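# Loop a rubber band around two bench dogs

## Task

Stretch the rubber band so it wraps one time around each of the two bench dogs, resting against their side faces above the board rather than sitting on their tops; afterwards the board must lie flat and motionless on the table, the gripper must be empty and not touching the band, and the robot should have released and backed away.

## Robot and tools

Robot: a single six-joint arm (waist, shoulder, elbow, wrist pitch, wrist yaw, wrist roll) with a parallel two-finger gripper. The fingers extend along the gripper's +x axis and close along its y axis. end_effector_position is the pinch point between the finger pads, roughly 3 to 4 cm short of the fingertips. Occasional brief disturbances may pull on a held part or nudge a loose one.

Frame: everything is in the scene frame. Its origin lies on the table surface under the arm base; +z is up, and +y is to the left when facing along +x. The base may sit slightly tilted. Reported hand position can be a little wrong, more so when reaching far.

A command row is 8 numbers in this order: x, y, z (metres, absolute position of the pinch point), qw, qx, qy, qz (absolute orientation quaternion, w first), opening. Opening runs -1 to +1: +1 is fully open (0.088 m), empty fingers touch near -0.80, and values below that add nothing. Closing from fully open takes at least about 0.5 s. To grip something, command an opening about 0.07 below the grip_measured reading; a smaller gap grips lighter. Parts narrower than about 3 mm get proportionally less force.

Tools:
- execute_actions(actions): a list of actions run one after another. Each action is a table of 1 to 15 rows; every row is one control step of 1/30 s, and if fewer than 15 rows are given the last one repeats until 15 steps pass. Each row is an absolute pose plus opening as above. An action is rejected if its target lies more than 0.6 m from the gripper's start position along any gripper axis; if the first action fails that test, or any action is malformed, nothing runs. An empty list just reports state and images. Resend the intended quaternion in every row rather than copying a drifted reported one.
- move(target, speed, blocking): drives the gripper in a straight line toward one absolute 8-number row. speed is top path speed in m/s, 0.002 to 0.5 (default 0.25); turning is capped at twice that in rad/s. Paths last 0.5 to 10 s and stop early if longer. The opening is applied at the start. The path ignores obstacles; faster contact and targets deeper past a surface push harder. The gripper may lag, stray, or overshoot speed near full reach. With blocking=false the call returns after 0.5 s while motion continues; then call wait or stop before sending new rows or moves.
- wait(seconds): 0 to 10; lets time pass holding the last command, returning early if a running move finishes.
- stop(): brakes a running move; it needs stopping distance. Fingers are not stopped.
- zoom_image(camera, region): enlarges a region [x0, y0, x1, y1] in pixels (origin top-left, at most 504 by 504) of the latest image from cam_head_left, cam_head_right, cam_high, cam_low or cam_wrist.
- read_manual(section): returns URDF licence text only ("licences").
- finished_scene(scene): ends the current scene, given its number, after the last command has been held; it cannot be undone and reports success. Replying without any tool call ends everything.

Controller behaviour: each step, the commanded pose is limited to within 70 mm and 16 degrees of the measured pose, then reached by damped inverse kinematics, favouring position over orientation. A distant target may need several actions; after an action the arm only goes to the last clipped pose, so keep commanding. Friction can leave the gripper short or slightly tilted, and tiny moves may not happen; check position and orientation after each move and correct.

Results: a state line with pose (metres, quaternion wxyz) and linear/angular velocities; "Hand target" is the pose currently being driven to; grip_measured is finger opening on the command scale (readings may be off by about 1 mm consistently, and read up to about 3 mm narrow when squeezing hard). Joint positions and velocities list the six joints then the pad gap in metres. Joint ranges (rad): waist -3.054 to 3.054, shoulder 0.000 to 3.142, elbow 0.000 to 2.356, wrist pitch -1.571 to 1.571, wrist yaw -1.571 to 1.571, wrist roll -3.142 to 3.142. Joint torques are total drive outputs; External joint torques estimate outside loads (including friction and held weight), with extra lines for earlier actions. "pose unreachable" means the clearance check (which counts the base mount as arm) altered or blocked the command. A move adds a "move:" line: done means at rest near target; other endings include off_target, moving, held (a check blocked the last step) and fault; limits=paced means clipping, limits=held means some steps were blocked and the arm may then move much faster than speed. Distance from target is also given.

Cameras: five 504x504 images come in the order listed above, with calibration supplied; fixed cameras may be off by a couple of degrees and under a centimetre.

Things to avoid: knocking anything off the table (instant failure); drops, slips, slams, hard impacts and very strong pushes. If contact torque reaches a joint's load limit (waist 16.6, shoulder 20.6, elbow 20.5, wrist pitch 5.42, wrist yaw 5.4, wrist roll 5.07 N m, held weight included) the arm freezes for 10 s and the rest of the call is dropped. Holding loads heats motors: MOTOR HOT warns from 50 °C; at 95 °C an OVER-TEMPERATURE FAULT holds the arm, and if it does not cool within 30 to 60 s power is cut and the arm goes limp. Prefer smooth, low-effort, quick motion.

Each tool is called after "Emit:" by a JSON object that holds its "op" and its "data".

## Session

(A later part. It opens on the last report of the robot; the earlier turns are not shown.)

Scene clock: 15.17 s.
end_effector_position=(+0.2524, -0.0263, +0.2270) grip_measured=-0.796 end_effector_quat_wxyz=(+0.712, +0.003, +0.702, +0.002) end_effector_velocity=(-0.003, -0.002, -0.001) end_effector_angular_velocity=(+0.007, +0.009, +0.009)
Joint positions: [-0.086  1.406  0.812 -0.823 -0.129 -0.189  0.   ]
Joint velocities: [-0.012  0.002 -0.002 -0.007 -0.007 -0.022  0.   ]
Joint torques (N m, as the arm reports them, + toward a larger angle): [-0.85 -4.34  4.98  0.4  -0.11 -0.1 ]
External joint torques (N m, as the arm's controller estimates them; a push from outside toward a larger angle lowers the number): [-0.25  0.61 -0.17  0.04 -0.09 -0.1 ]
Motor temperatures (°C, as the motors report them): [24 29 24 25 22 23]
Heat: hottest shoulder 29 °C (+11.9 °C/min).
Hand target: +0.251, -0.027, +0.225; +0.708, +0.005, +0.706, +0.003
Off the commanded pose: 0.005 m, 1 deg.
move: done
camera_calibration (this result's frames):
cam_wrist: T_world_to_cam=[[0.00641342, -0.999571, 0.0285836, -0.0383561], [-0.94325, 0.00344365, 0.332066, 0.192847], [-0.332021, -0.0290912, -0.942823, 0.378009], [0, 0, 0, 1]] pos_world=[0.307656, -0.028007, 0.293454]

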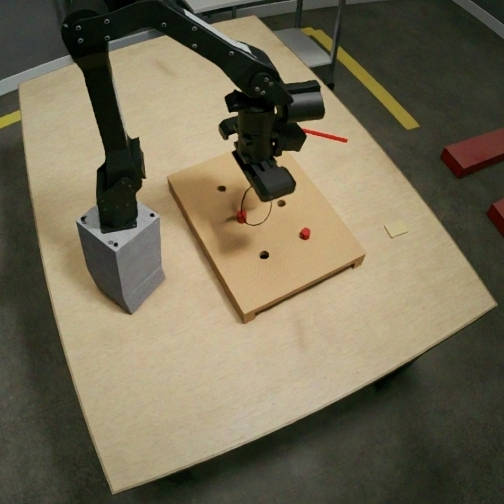

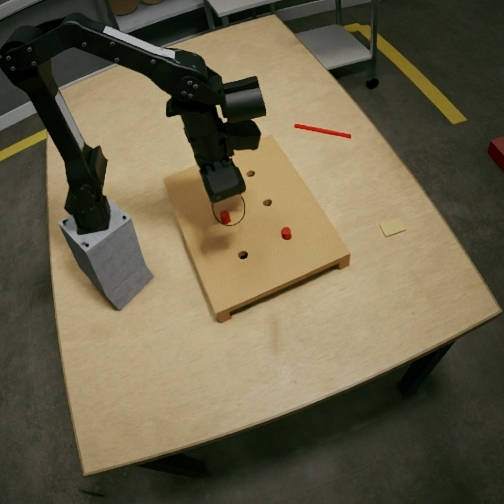

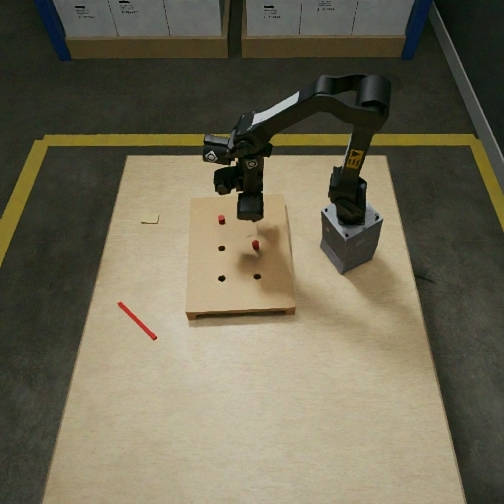

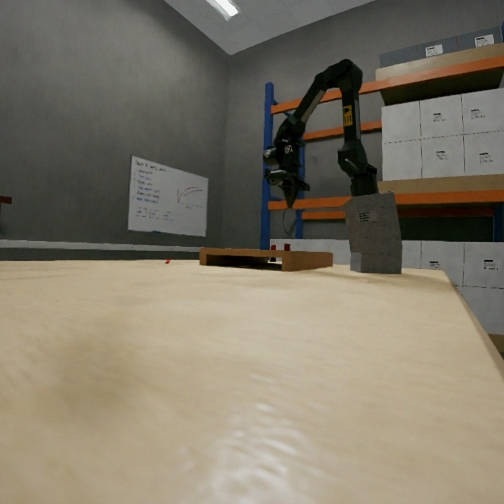

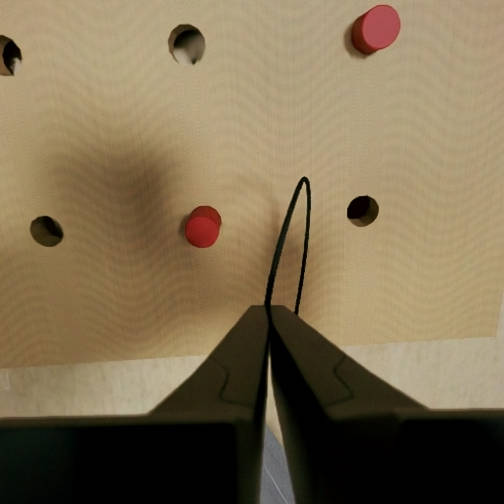

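Emit:
{"op": "move", "data": {"target": [0.25,-0.022,0.17,0.707,0,0.707,0,-1], "speed": 0.1}}

Emit:
{"op": "move", "data": {"target": [0.25,0.03,0.125,0.707,0,0.707,0,-1], "speed": 0.07}}

Scene clock: 16.53 s.
end_effector_position=(+0.2546, -0.0228, +0.1748) grip_measured=-0.796 end_effector_quat_wxyz=(+0.713, -0.001, +0.701, +0.000) end_effector_velocity=(-0.004, +0.000, -0.001) end_effector_angular_velocity=(-0.005, +0.013, +0.008)
Joint positions: [-0.037  1.541  0.705 -0.57  -0.113 -0.145  0.   ]
Joint velocities: [ 0.002 -0.002 -0.007 -0.007  0.007 -0.007  0.   ]
Joint torques (N m, as the arm reports them, + toward a larger angle): [-0.26 -4.79  3.16  0.74  0.04  0.13]
External joint torques (N m, as the arm's controller estimates them; a push from outside toward a larger angle lowers the number): [ 0.35  0.47 -1.19  0.39  0.06  0.13]
Motor temperatures (°C, as the motors report them): [24 29 24 25 22 23]
Heat: hottest shoulder 29 °C (+10.9 °C/min).
Hand target: +0.250, -0.022, +0.170; +0.707, -0.000, +0.707, -0.000
Off the commanded pose: 0.007 m, 1 deg.
move: done
camera_calibration (this result's frames):
cam_wrist: T_world_to_cam=[[0.0106752, -0.999245, 0.0373481, -0.0359564], [-0.944407, 0.00219891, 0.328772, 0.21316], [-0.328606, -0.0387815, -0.943671, 0.328609], [0, 0, 0, 1]] pos_world=[0.309676, -0.023654, 0.241361]

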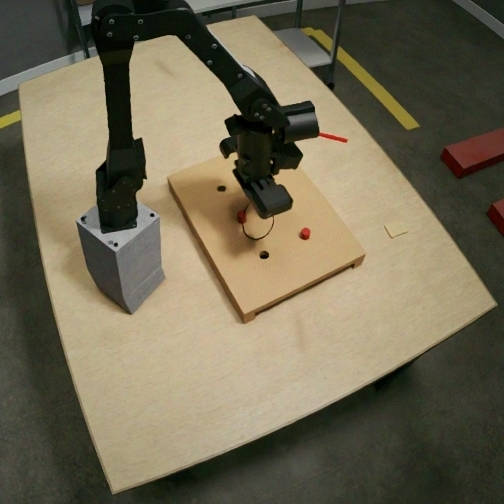

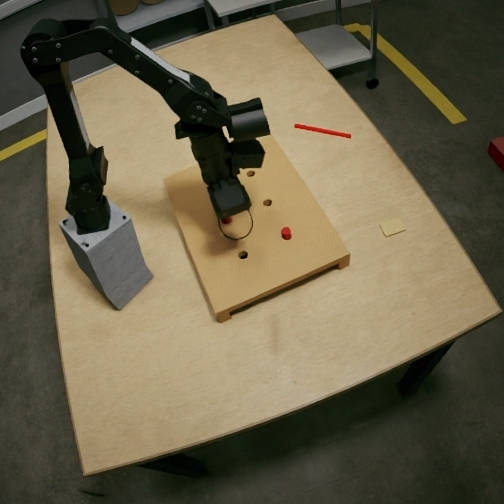

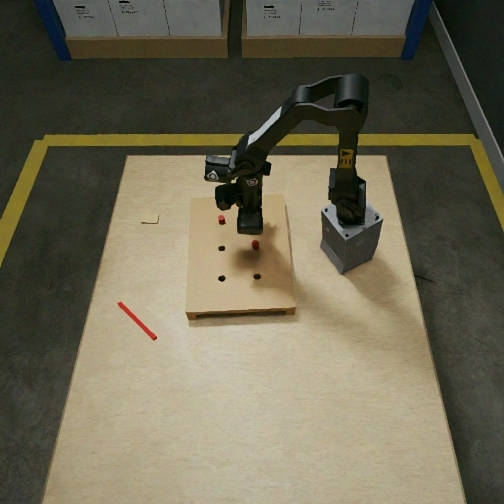

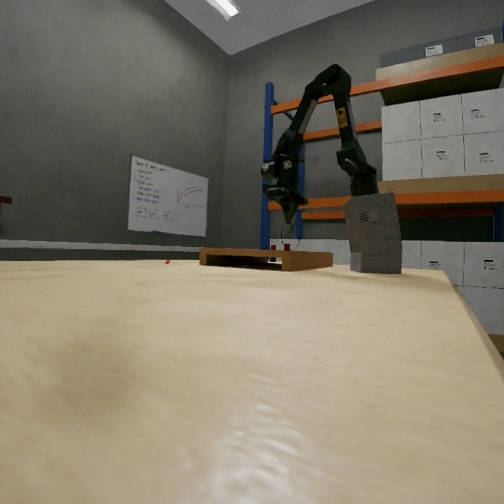

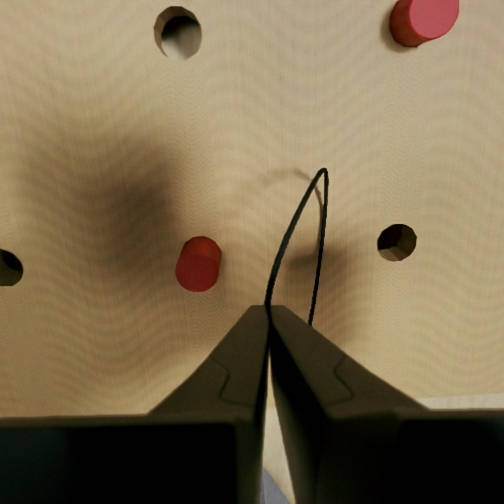

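Scene clock: 17.93 s.
end_effector_position=(+0.2544, +0.0293, +0.1290) grip_measured=-0.796 end_effector_quat_wxyz=(+0.712, -0.001, +0.702, +0.001) end_effector_velocity=(-0.001, -0.002, -0.000) end_effector_angular_velocity=(-0.009, +0.006, +0.019)
Joint positions: [ 0.202  1.681  0.643 -0.35  -0.073  0.091  0.   ]
Joint velocities: [-0.002  0.002  0.002 -0.007  0.007 -0.022  0.   ]
Joint torques (N m, as the arm reports them, + toward a larger angle): [-0.06 -4.91  2.46  0.82  0.09  0.14]
External joint torques (N m, as the arm's controller estimates them; a push from outside toward a larger angle lowers the number): [ 0.43  0.65 -1.02  0.45  0.08  0.14]
Motor temperatures (°C, as the motors report them): [24 29 24 25 22 23]
Heat: hottest shoulder 29 °C (+10.0 °C/min).
Hand target: +0.249, +0.029, +0.125; +0.706, -0.001, +0.708, -0.001
Off the commanded pose: 0.006 m, 1 deg.
move: done
camera_calibration (this result's frames):
cam_wrist: T_world_to_cam=[[0.0109758, -0.999307, 0.0355588, 0.0180061], [-0.943191, 0.00146302, 0.332247, 0.227154], [-0.332069, -0.0371854, -0.942522, 0.288107], [0, 0, 0, 1]] pos_world=[0.309723, 0.0283747, 0.195436]

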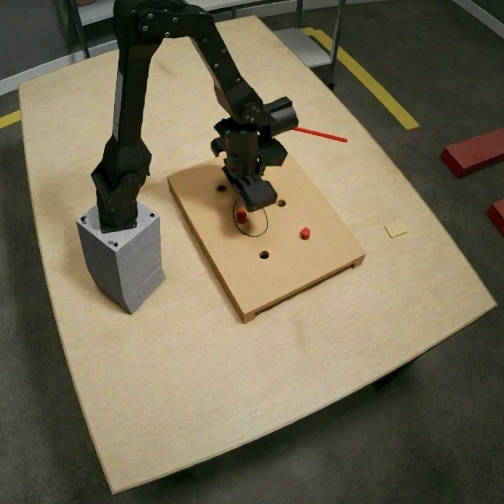

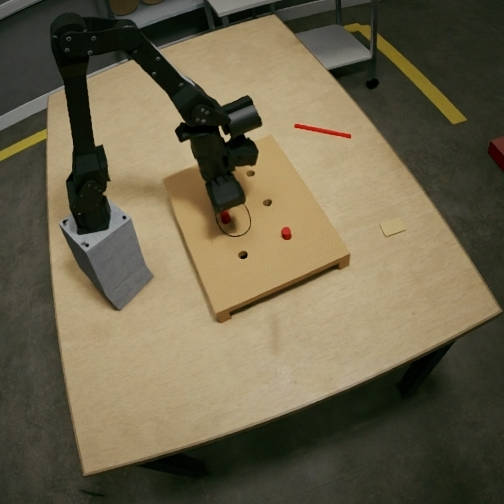

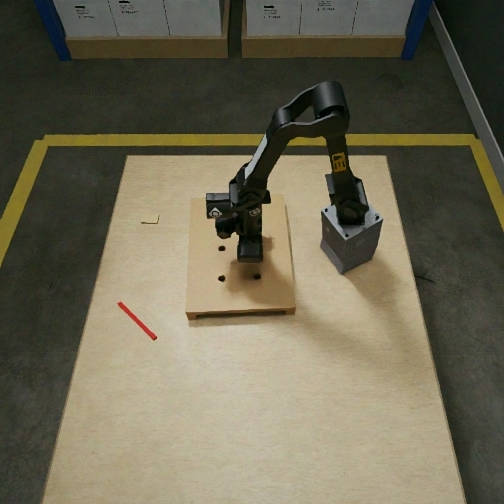

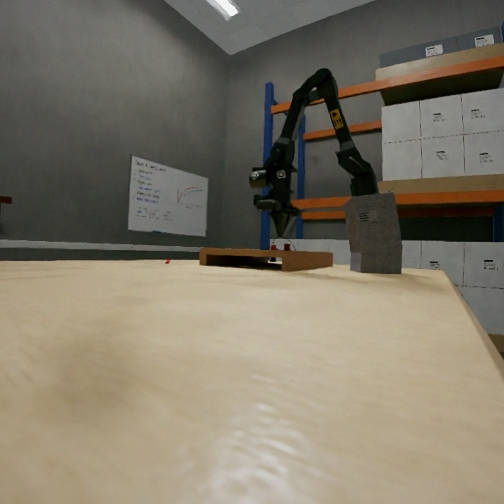

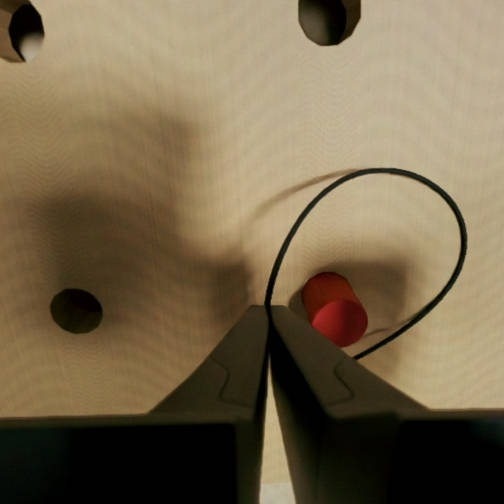

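Emit:
{"op": "move", "data": {"target": [0.25,0.037,0.092,0.707,0,0.707,0,-1], "speed": 0.06}}

Emit:
{"op": "execute_actions", "data": {"actions": [[[0.25,0.037,0.092,0.707,0,0.707,0,-0.65]],[[0.25,0.037,0.1,0.707,0,0.707,0,-0.65],[0.25,0.037,0.105,0.707,0,0.707,0,-0.65],[0.25,0.037,0.11,0.707,0,0.707,0,-0.65],[0.25,0.037,0.115,0.707,0,0.707,0,-0.65],[0.25,0.037,0.12,0.707,0,0.707,0,-0.65],[0.25,0.037,0.125,0.707,0,0.707,0,-0.65],[0.25,0.037,0.13,0.707,0,0.707,0,-0.65],[0.25,0.037,0.135,0.707,0,0.707,0,-0.65]]]}}

Scene clock: 19.37 s.
end_effector_position=(+0.2547, +0.0371, +0.0956) grip_measured=-0.796 end_effector_quat_wxyz=(+0.712, +0.001, +0.702, +0.002) end_effector_velocity=(-0.003, -0.002, -0.002) end_effector_angular_velocity=(-0.010, +0.016, +0.004)
Joint positions: [ 0.242  1.824  0.627 -0.188 -0.068  0.132  0.   ]
Joint velocities: [-0.002  0.012  0.002 -0.007  0.007 -0.007  0.   ]
Joint torques (N m, as the arm reports them, + toward a larger angle): [-0.11 -5.51  1.9   0.72  0.05  0.13]
External joint torques (N m, as the arm's controller estimates them; a push from outside toward a larger angle lowers the number): [ 0.34  0.32 -0.86  0.35  0.04  0.13]
Motor temperatures (°C, as the motors report them): [24 29 24 25 22 23]
Heat: hottest shoulder 29 °C (+9.3 °C/min).
Hand target: +0.250, +0.037, +0.092; +0.707, -0.000, +0.707, -0.000
Off the commanded pose: 0.006 m, 1 deg.
move: done
camera_calibration (this result's frames):
cam_wrist: T_world_to_cam=[[0.00970206, -0.999404, 0.0331159, 0.027487], [-0.94331, 0.00184052, 0.331909, 0.238602], [-0.331773, -0.0344587, -0.94273, 0.25681], [0, 0, 0, 1]] pos_world=[0.310012, 0.0358808, 0.161998]

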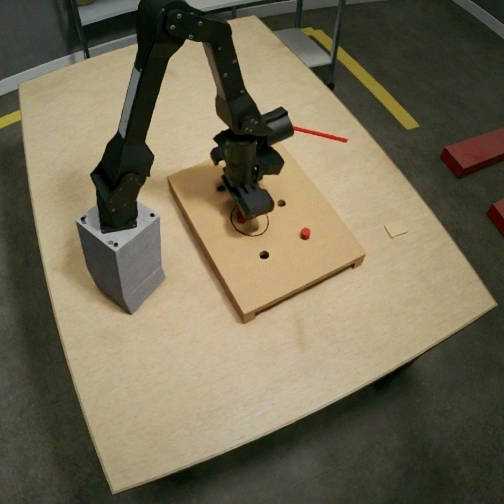

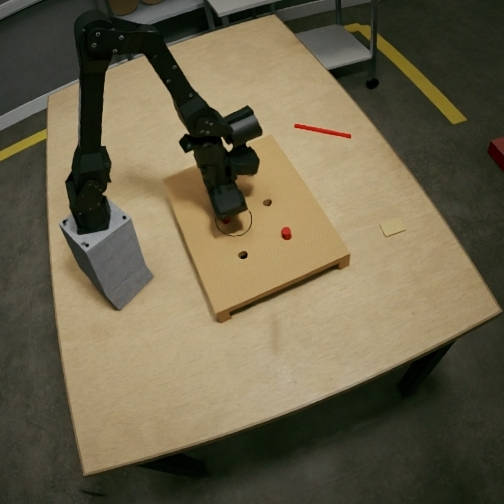

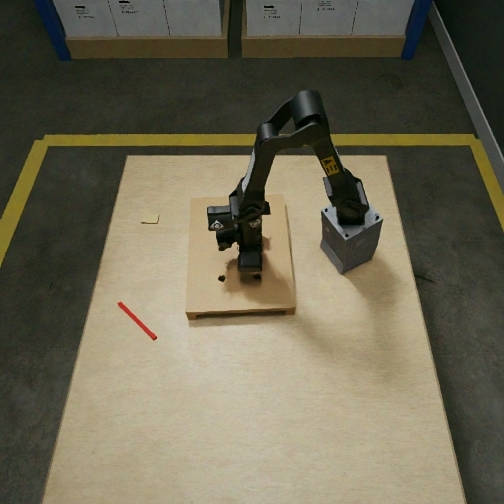

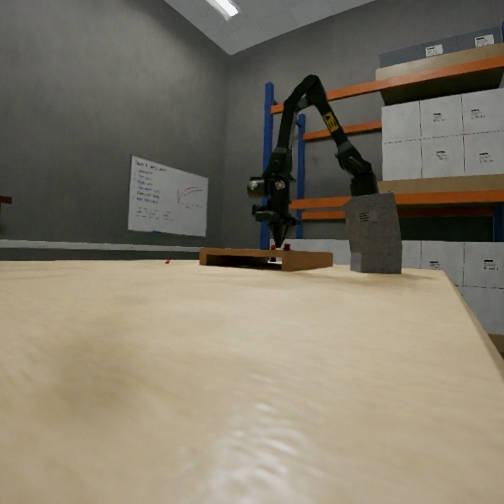

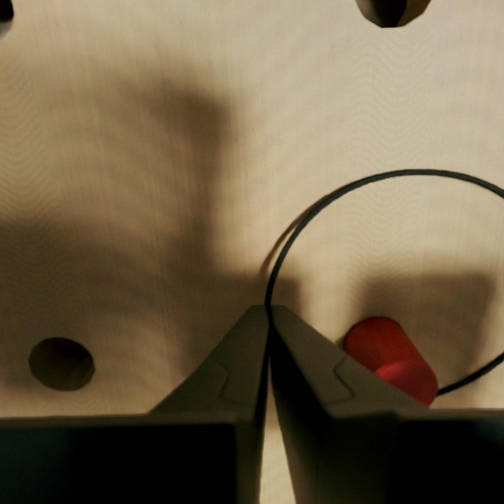

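Scene clock: 20.37 s.
end_effector_position=(+0.2466, +0.0371, +0.1304) grip_measured=-0.653 end_effector_quat_wxyz=(+0.704, +0.000, +0.711, -0.001) end_effector_velocity=(-0.013, +0.001, +0.013) end_effector_angular_velocity=(+0.014, +0.053, -0.004)
Joint positions: [ 0.237  1.668  0.637 -0.378 -0.068  0.129  0.007]
Joint velocities: [-0.007 -0.056  0.002 -0.11  -0.022 -0.007  0.   ]
Joint torques (N m, as the arm reports them, + toward a larger angle): [-0.52 -7.21  4.32  0.25 -0.04 -0.14]
External joint torques (N m, as the arm's controller estimates them; a push from outside toward a larger angle lowers the number): [-0.14 -1.91  0.96 -0.04 -0.04 -0.14]
External joint torques at the end of the 1st action: [ 0.29  0.52 -0.75  0.39  0.03  0.16]
Motor temperatures (°C, as the motors report them): [24 29 24 25 22 23]
Heat: hottest shoulder 29 °C (+8.8 °C/min).
Hand target: +0.250, +0.037, +0.135; +0.707, +0.000, +0.707, -0.000
Off the commanded pose: 0.006 m, 1 deg.
camera_calibration (this result's frames):
cam_wrist: T_world_to_cam=[[0.00742729, -0.999291, 0.0369185, 0.0264664], [-0.935029, 0.00614793, 0.354518, 0.214223], [-0.354494, -0.037153, -0.93432, 0.291572], [0, 0, 0, 1]] pos_world=[0.303469, 0.0359634, 0.195499]

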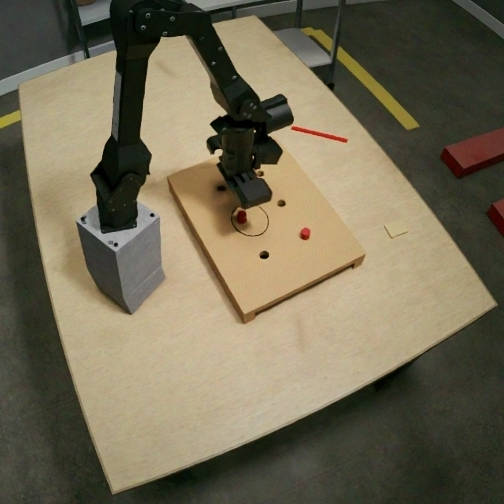

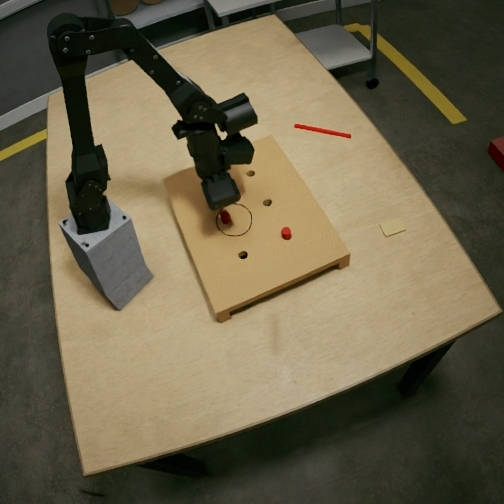

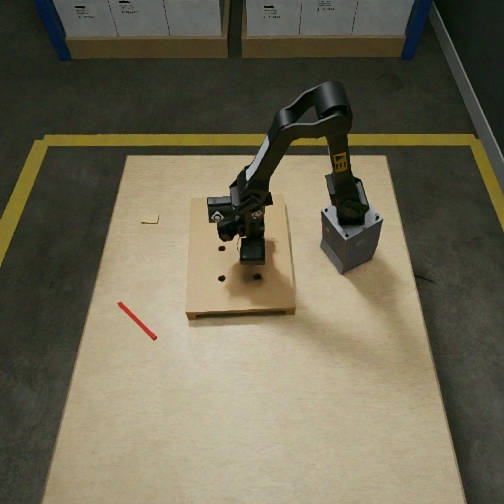

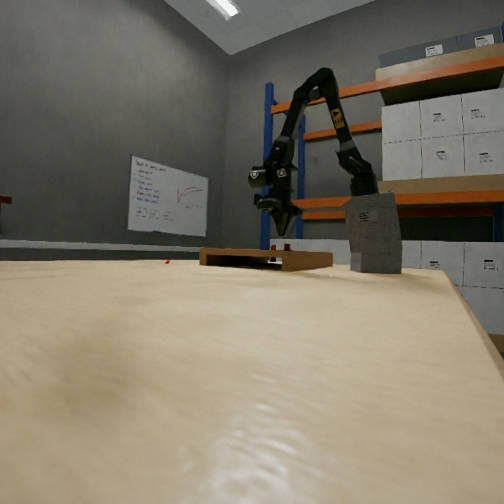

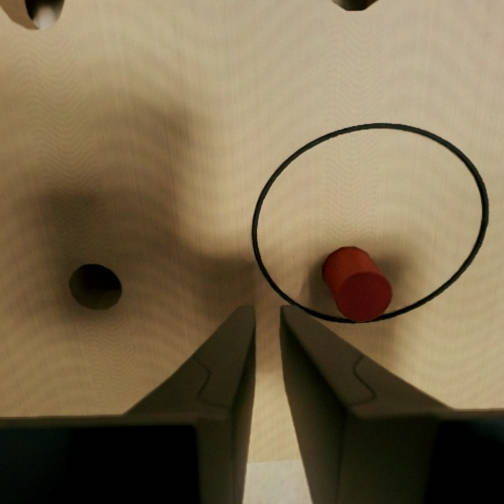

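Emit:
{"op": "move", "data": {"target": [0.258,-0.008,0.125,0.7175,0.2251,0.6021,-0.2683,-0.2], "speed": 0.3}}

Emit:
{"op": "move", "data": {"target": [0.258,-0.008,0.09,0.7175,0.2251,0.6021,-0.2683,-0.2], "speed": 0.06}}

Emit:
{"op": "zoom_image", "data": {"camera": "cam_head_right", "region": [190, 160, 320, 270]}}

Scene clock: 22.87 s.
end_effector_position=(+0.2618, -0.0062, +0.1259) grip_measured=-0.203 end_effector_quat_wxyz=(+0.720, +0.224, +0.601, -0.263) end_effector_velocity=(+0.003, +0.001, +0.001) end_effector_angular_velocity=(+0.004, -0.010, +0.021)
Joint positions: [ 0.124  1.658  0.552 -0.166  0.026  0.728  0.029]
Joint velocities: [-0.002 -0.002  0.002  0.007 -0.007 -0.022  0.   ]
Joint torques (N m, as the arm reports them, + toward a larger angle): [-0.72 -5.97  2.38  0.96  0.13  0.15]
External joint torques (N m, as the arm's controller estimates them; a push from outside toward a larger angle lowers the number): [-0.21 -0.65 -1.11  0.37  0.01  0.15]
Motor temperatures (°C, as the motors report them): [24 29 24 25 22 23]
Heat: hottest shoulder 29 °C (+7.9 °C/min).
Hand target: +0.258, -0.008, +0.125; +0.718, +0.225, +0.602, -0.267
Off the commanded pose: 0.004 m, 1 deg.
move: done
camera_calibration (this result's frames):
cam_wrist: T_world_to_cam=[[-0.646783, -0.762079, 0.0301221, 0.1569], [-0.747248, 0.641109, 0.174926, 0.207645], [-0.152619, 0.0906306, -0.984121, 0.245295], [0, 0, 0, 1]] pos_world=[0.294079, -0.0357835, 0.200351]

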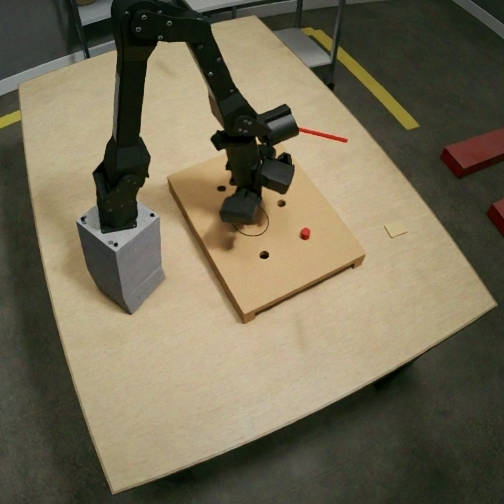

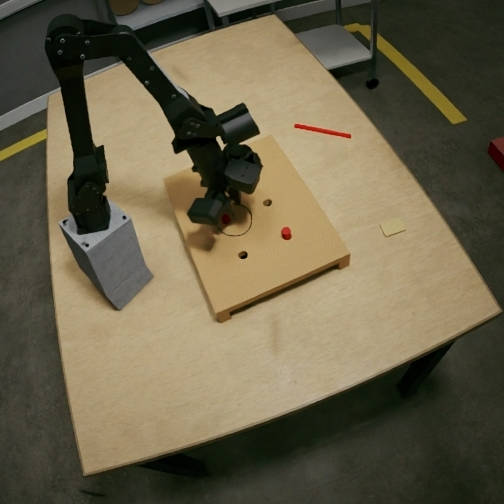

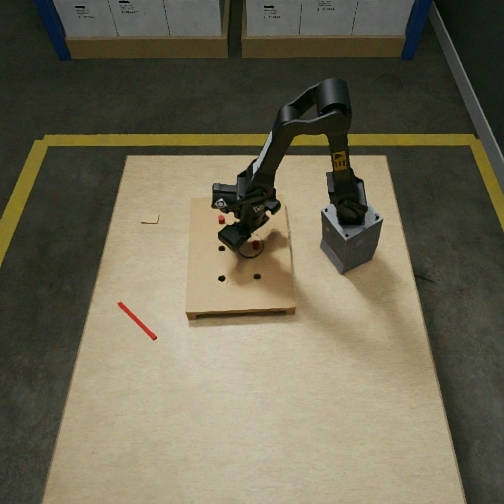

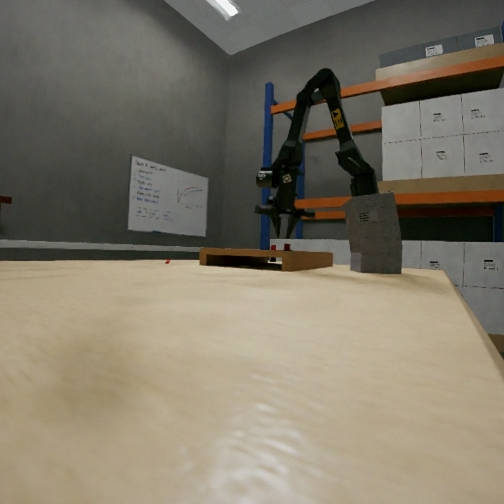

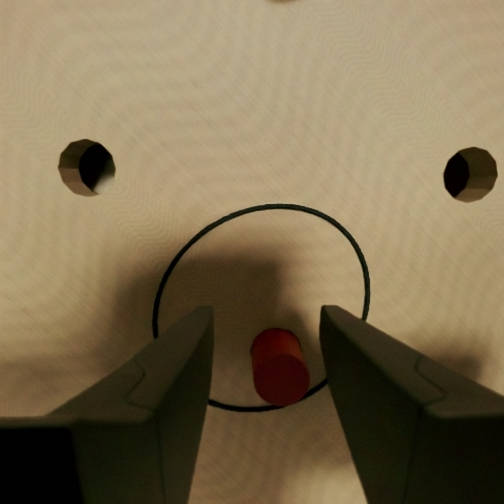

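Scene clock: 23.83 s.
end_effector_position=(+0.2626, -0.0082, +0.0935) grip_measured=-0.203 end_effector_quat_wxyz=(+0.722, +0.227, +0.598, -0.266) end_effector_velocity=(-0.002, +0.000, -0.002) end_effector_angular_velocity=(+0.008, +0.011, -0.010)
Joint positions: [0.13  1.814 0.533 0.015 0.031 0.741 0.029]
Joint velocities: [-0.002  0.007  0.002 -0.007 -0.007  0.007  0.   ]
Joint torques (N m, as the arm reports them, + toward a larger angle): [-0.18 -5.17  1.73  1.01  0.15  0.16]
External joint torques (N m, as the arm's controller estimates them; a push from outside toward a larger angle lowers the number): [ 0.39  0.44 -0.89  0.43  0.03  0.15]
Motor temperatures (°C, as the motors report them): [24 29 24 25 22 23]
Heat: hottest shoulder 29 °C (+7.6 °C/min).
Hand target: +0.258, -0.008, +0.090; +0.717, +0.225, +0.602, -0.268
Off the commanded pose: 0.006 m, 1 deg.
move: done
camera_calibration (this result's frames):
cam_wrist: T_world_to_cam=[[-0.652856, -0.756993, 0.0272273, 0.158762], [-0.743511, 0.647272, 0.16802, 0.214926], [-0.144814, 0.0894493, -0.985407, 0.211773], [0, 0, 0, 1]] pos_world=[0.294116, -0.0378768, 0.168248]

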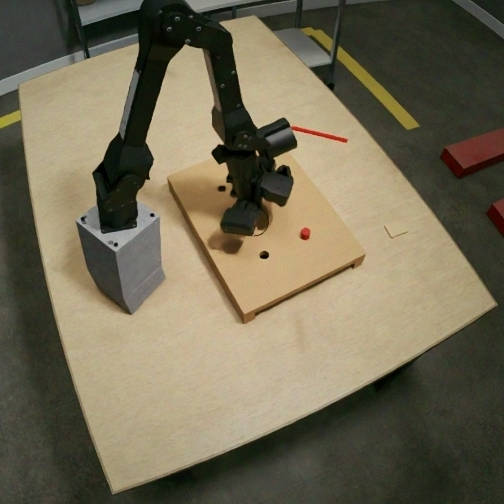

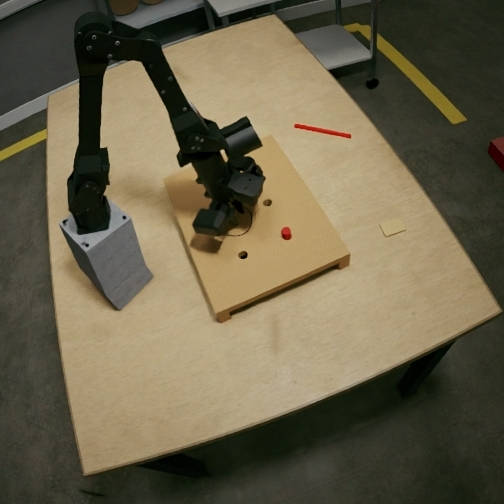

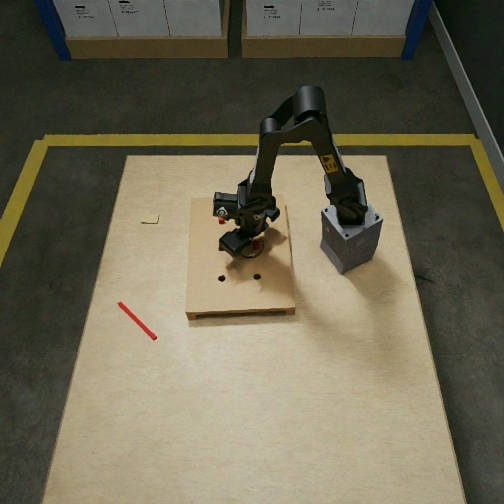

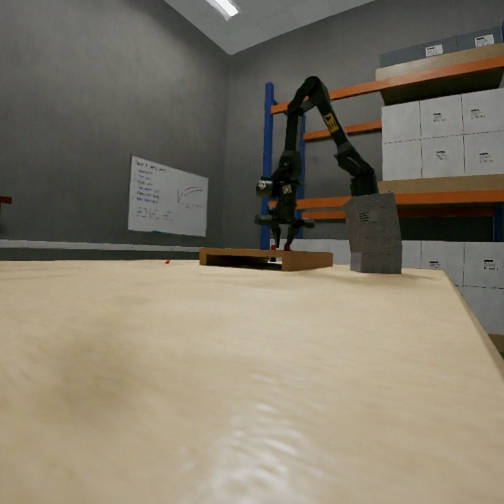

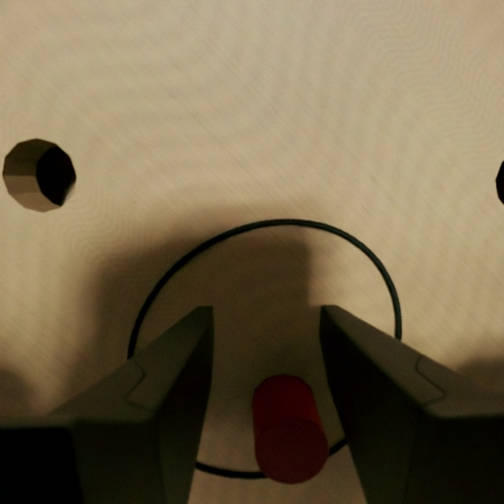

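Region (190, 160, 320, 270) of cam_head_right's 504x504 image, scaled by 3.877, with more detail than that image has; it fills the top 426 rows of this view, and the rest is white.

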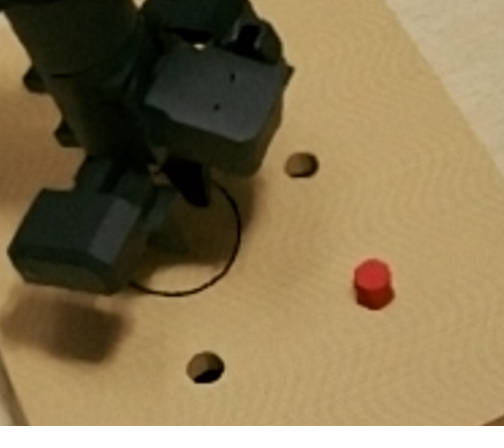

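Emit:
{"op": "move", "data": {"target": [0.262,-0.012,0.078,0.6623,0.2476,0.6623,-0.2476,-0.2], "speed": 0.04}}

Emit:
{"op": "zoom_image", "data": {"camera": "cam_low", "region": [250, 210, 320, 270]}}

Scene clock: 26.60 s.
end_effector_position=(+0.2624, -0.0113, +0.0857) grip_measured=-0.202 end_effector_quat_wxyz=(+0.667, +0.250, +0.657, -0.248) end_effector_velocity=(-0.001, -0.001, -0.000) end_effector_angular_velocity=(+0.006, +0.006, -0.000)
Joint positions: [ 0.052  1.9    0.655 -0.156 -0.097  0.665  0.029]
Joint velocities: [-0.007  0.002  0.002 -0.007 -0.007 -0.007  0.   ]
Joint torques (N m, as the arm reports them, + toward a larger angle): [-0.76 -2.23  3.77  1.56 -0.03 -0.12]
External joint torques (N m, as the arm's controller estimates them; a push from outside toward a larger angle lowers the number): [-0.1   3.83  1.21  1.21 -0.06 -0.12]
Motor temperatures (°C, as the motors report them): [24 29 24 25 22 23]
Heat: hottest shoulder 29 °C (+6.8 °C/min).
Hand target: +0.262, -0.012, +0.079; +0.662, +0.248, +0.662, -0.248
Off the commanded pose: 0.008 m, 1 deg.
move: done
camera_calibration (this result's frames):
cam_wrist: T_world_to_cam=[[-0.651879, -0.757787, 0.0285079, 0.156077], [-0.708397, 0.621945, 0.333704, 0.194398], [-0.270607, 0.19734, -0.942247, 0.234928], [0, 0, 0, 1]] pos_world=[0.303027, -0.0489926, 0.15204]

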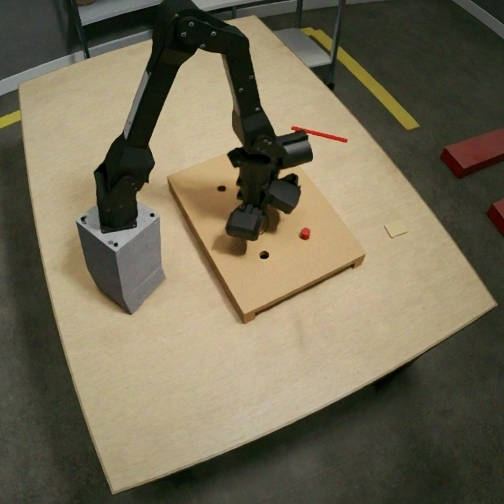

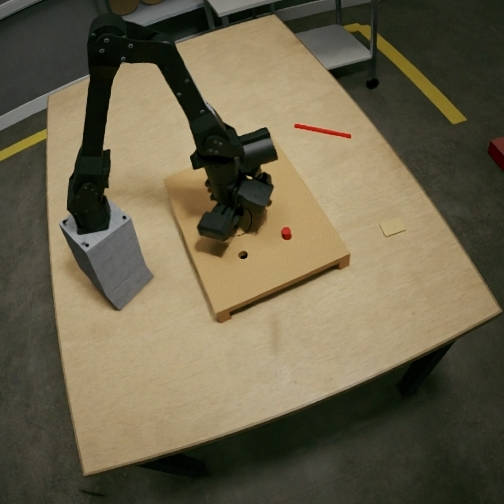

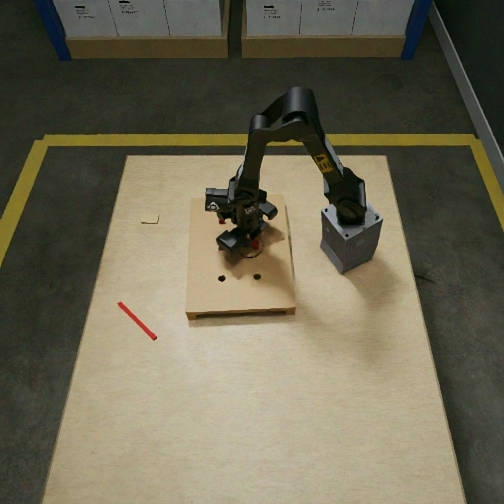

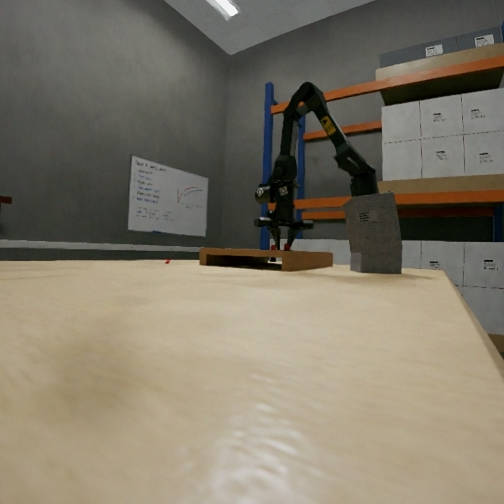

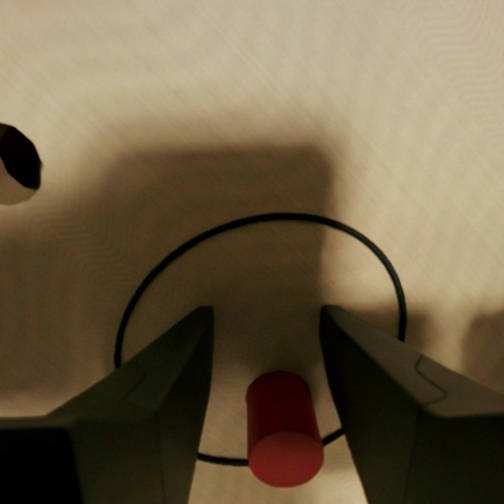

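Region (250, 210, 320, 270) of cam_low's 504x504 image, scaled by 7.200, with more detail than that image has; it fills the top 432 rows of this view, and the rest is white.

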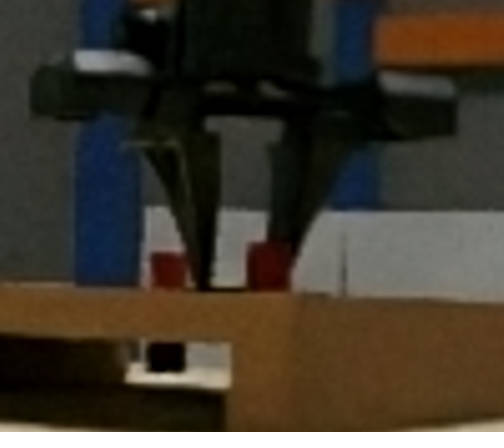

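Emit:
{"op": "move", "data": {"target": [0.312,-0.058,0.083,0.6623,0.2476,0.6623,-0.2476,-0.2], "speed": 0.03}}

Scene clock: 29.53 s.
end_effector_position=(+0.3162, -0.0580, +0.0884) grip_measured=-0.201 end_effector_quat_wxyz=(+0.669, +0.250, +0.655, -0.247) end_effector_velocity=(-0.002, +0.001, +0.000) end_effector_angular_velocity=(+0.008, +0.006, +0.019)
Joint positions: [-0.089  2.028  0.917 -0.299 -0.121  0.526  0.029]
Joint velocities: [-0.002 -0.002 -0.002 -0.007 -0.007 -0.022 -0.   ]
Joint torques (N m, as the arm reports them, + toward a larger angle): [-0.88 -5.78  3.58  0.29 -0.04 -0.14]
External joint torques (N m, as the arm's controller estimates them; a push from outside toward a larger angle lowers the number): [ 0.06  1.77  0.23 -0.1  -0.06 -0.13]
Motor temperatures (°C, as the motors report them): [24 29 24 26 22 23]
Heat: hottest shoulder 29 °C (+6.1 °C/min).
Hand target: +0.312, -0.057, +0.083; +0.662, +0.248, +0.662, -0.247
Off the commanded pose: 0.007 m, 1 deg.
move: done
camera_calibration (this result's frames):
cam_wrist: T_world_to_cam=[[-0.652084, -0.757759, 0.0242365, 0.156167], [-0.710633, 0.622043, 0.328729, 0.261807], [-0.264174, 0.197136, -0.944113, 0.259372], [0, 0, 0, 1]] pos_world=[0.356402, -0.0956493, 0.155028]

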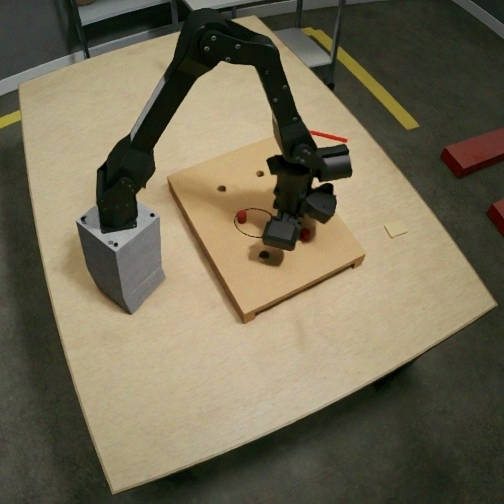

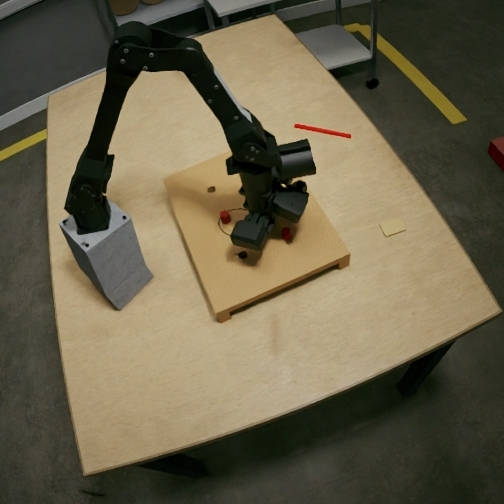

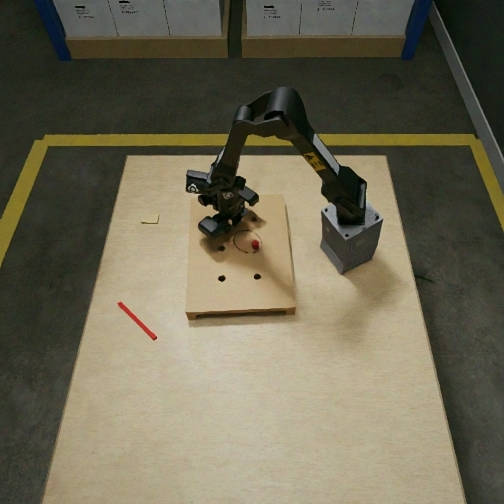

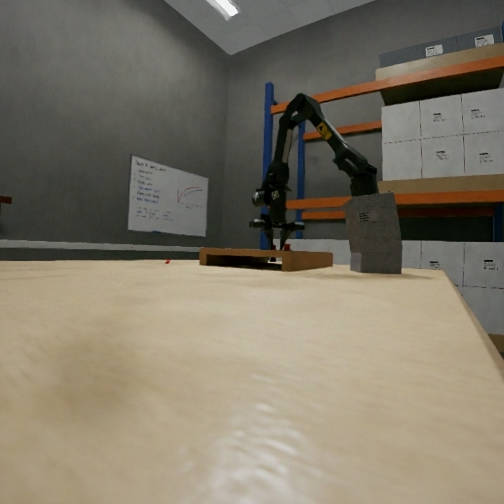

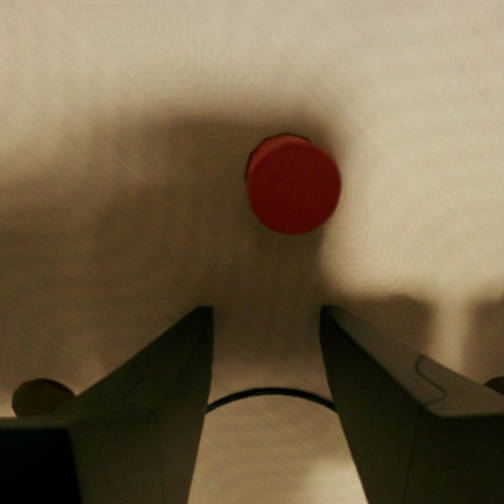

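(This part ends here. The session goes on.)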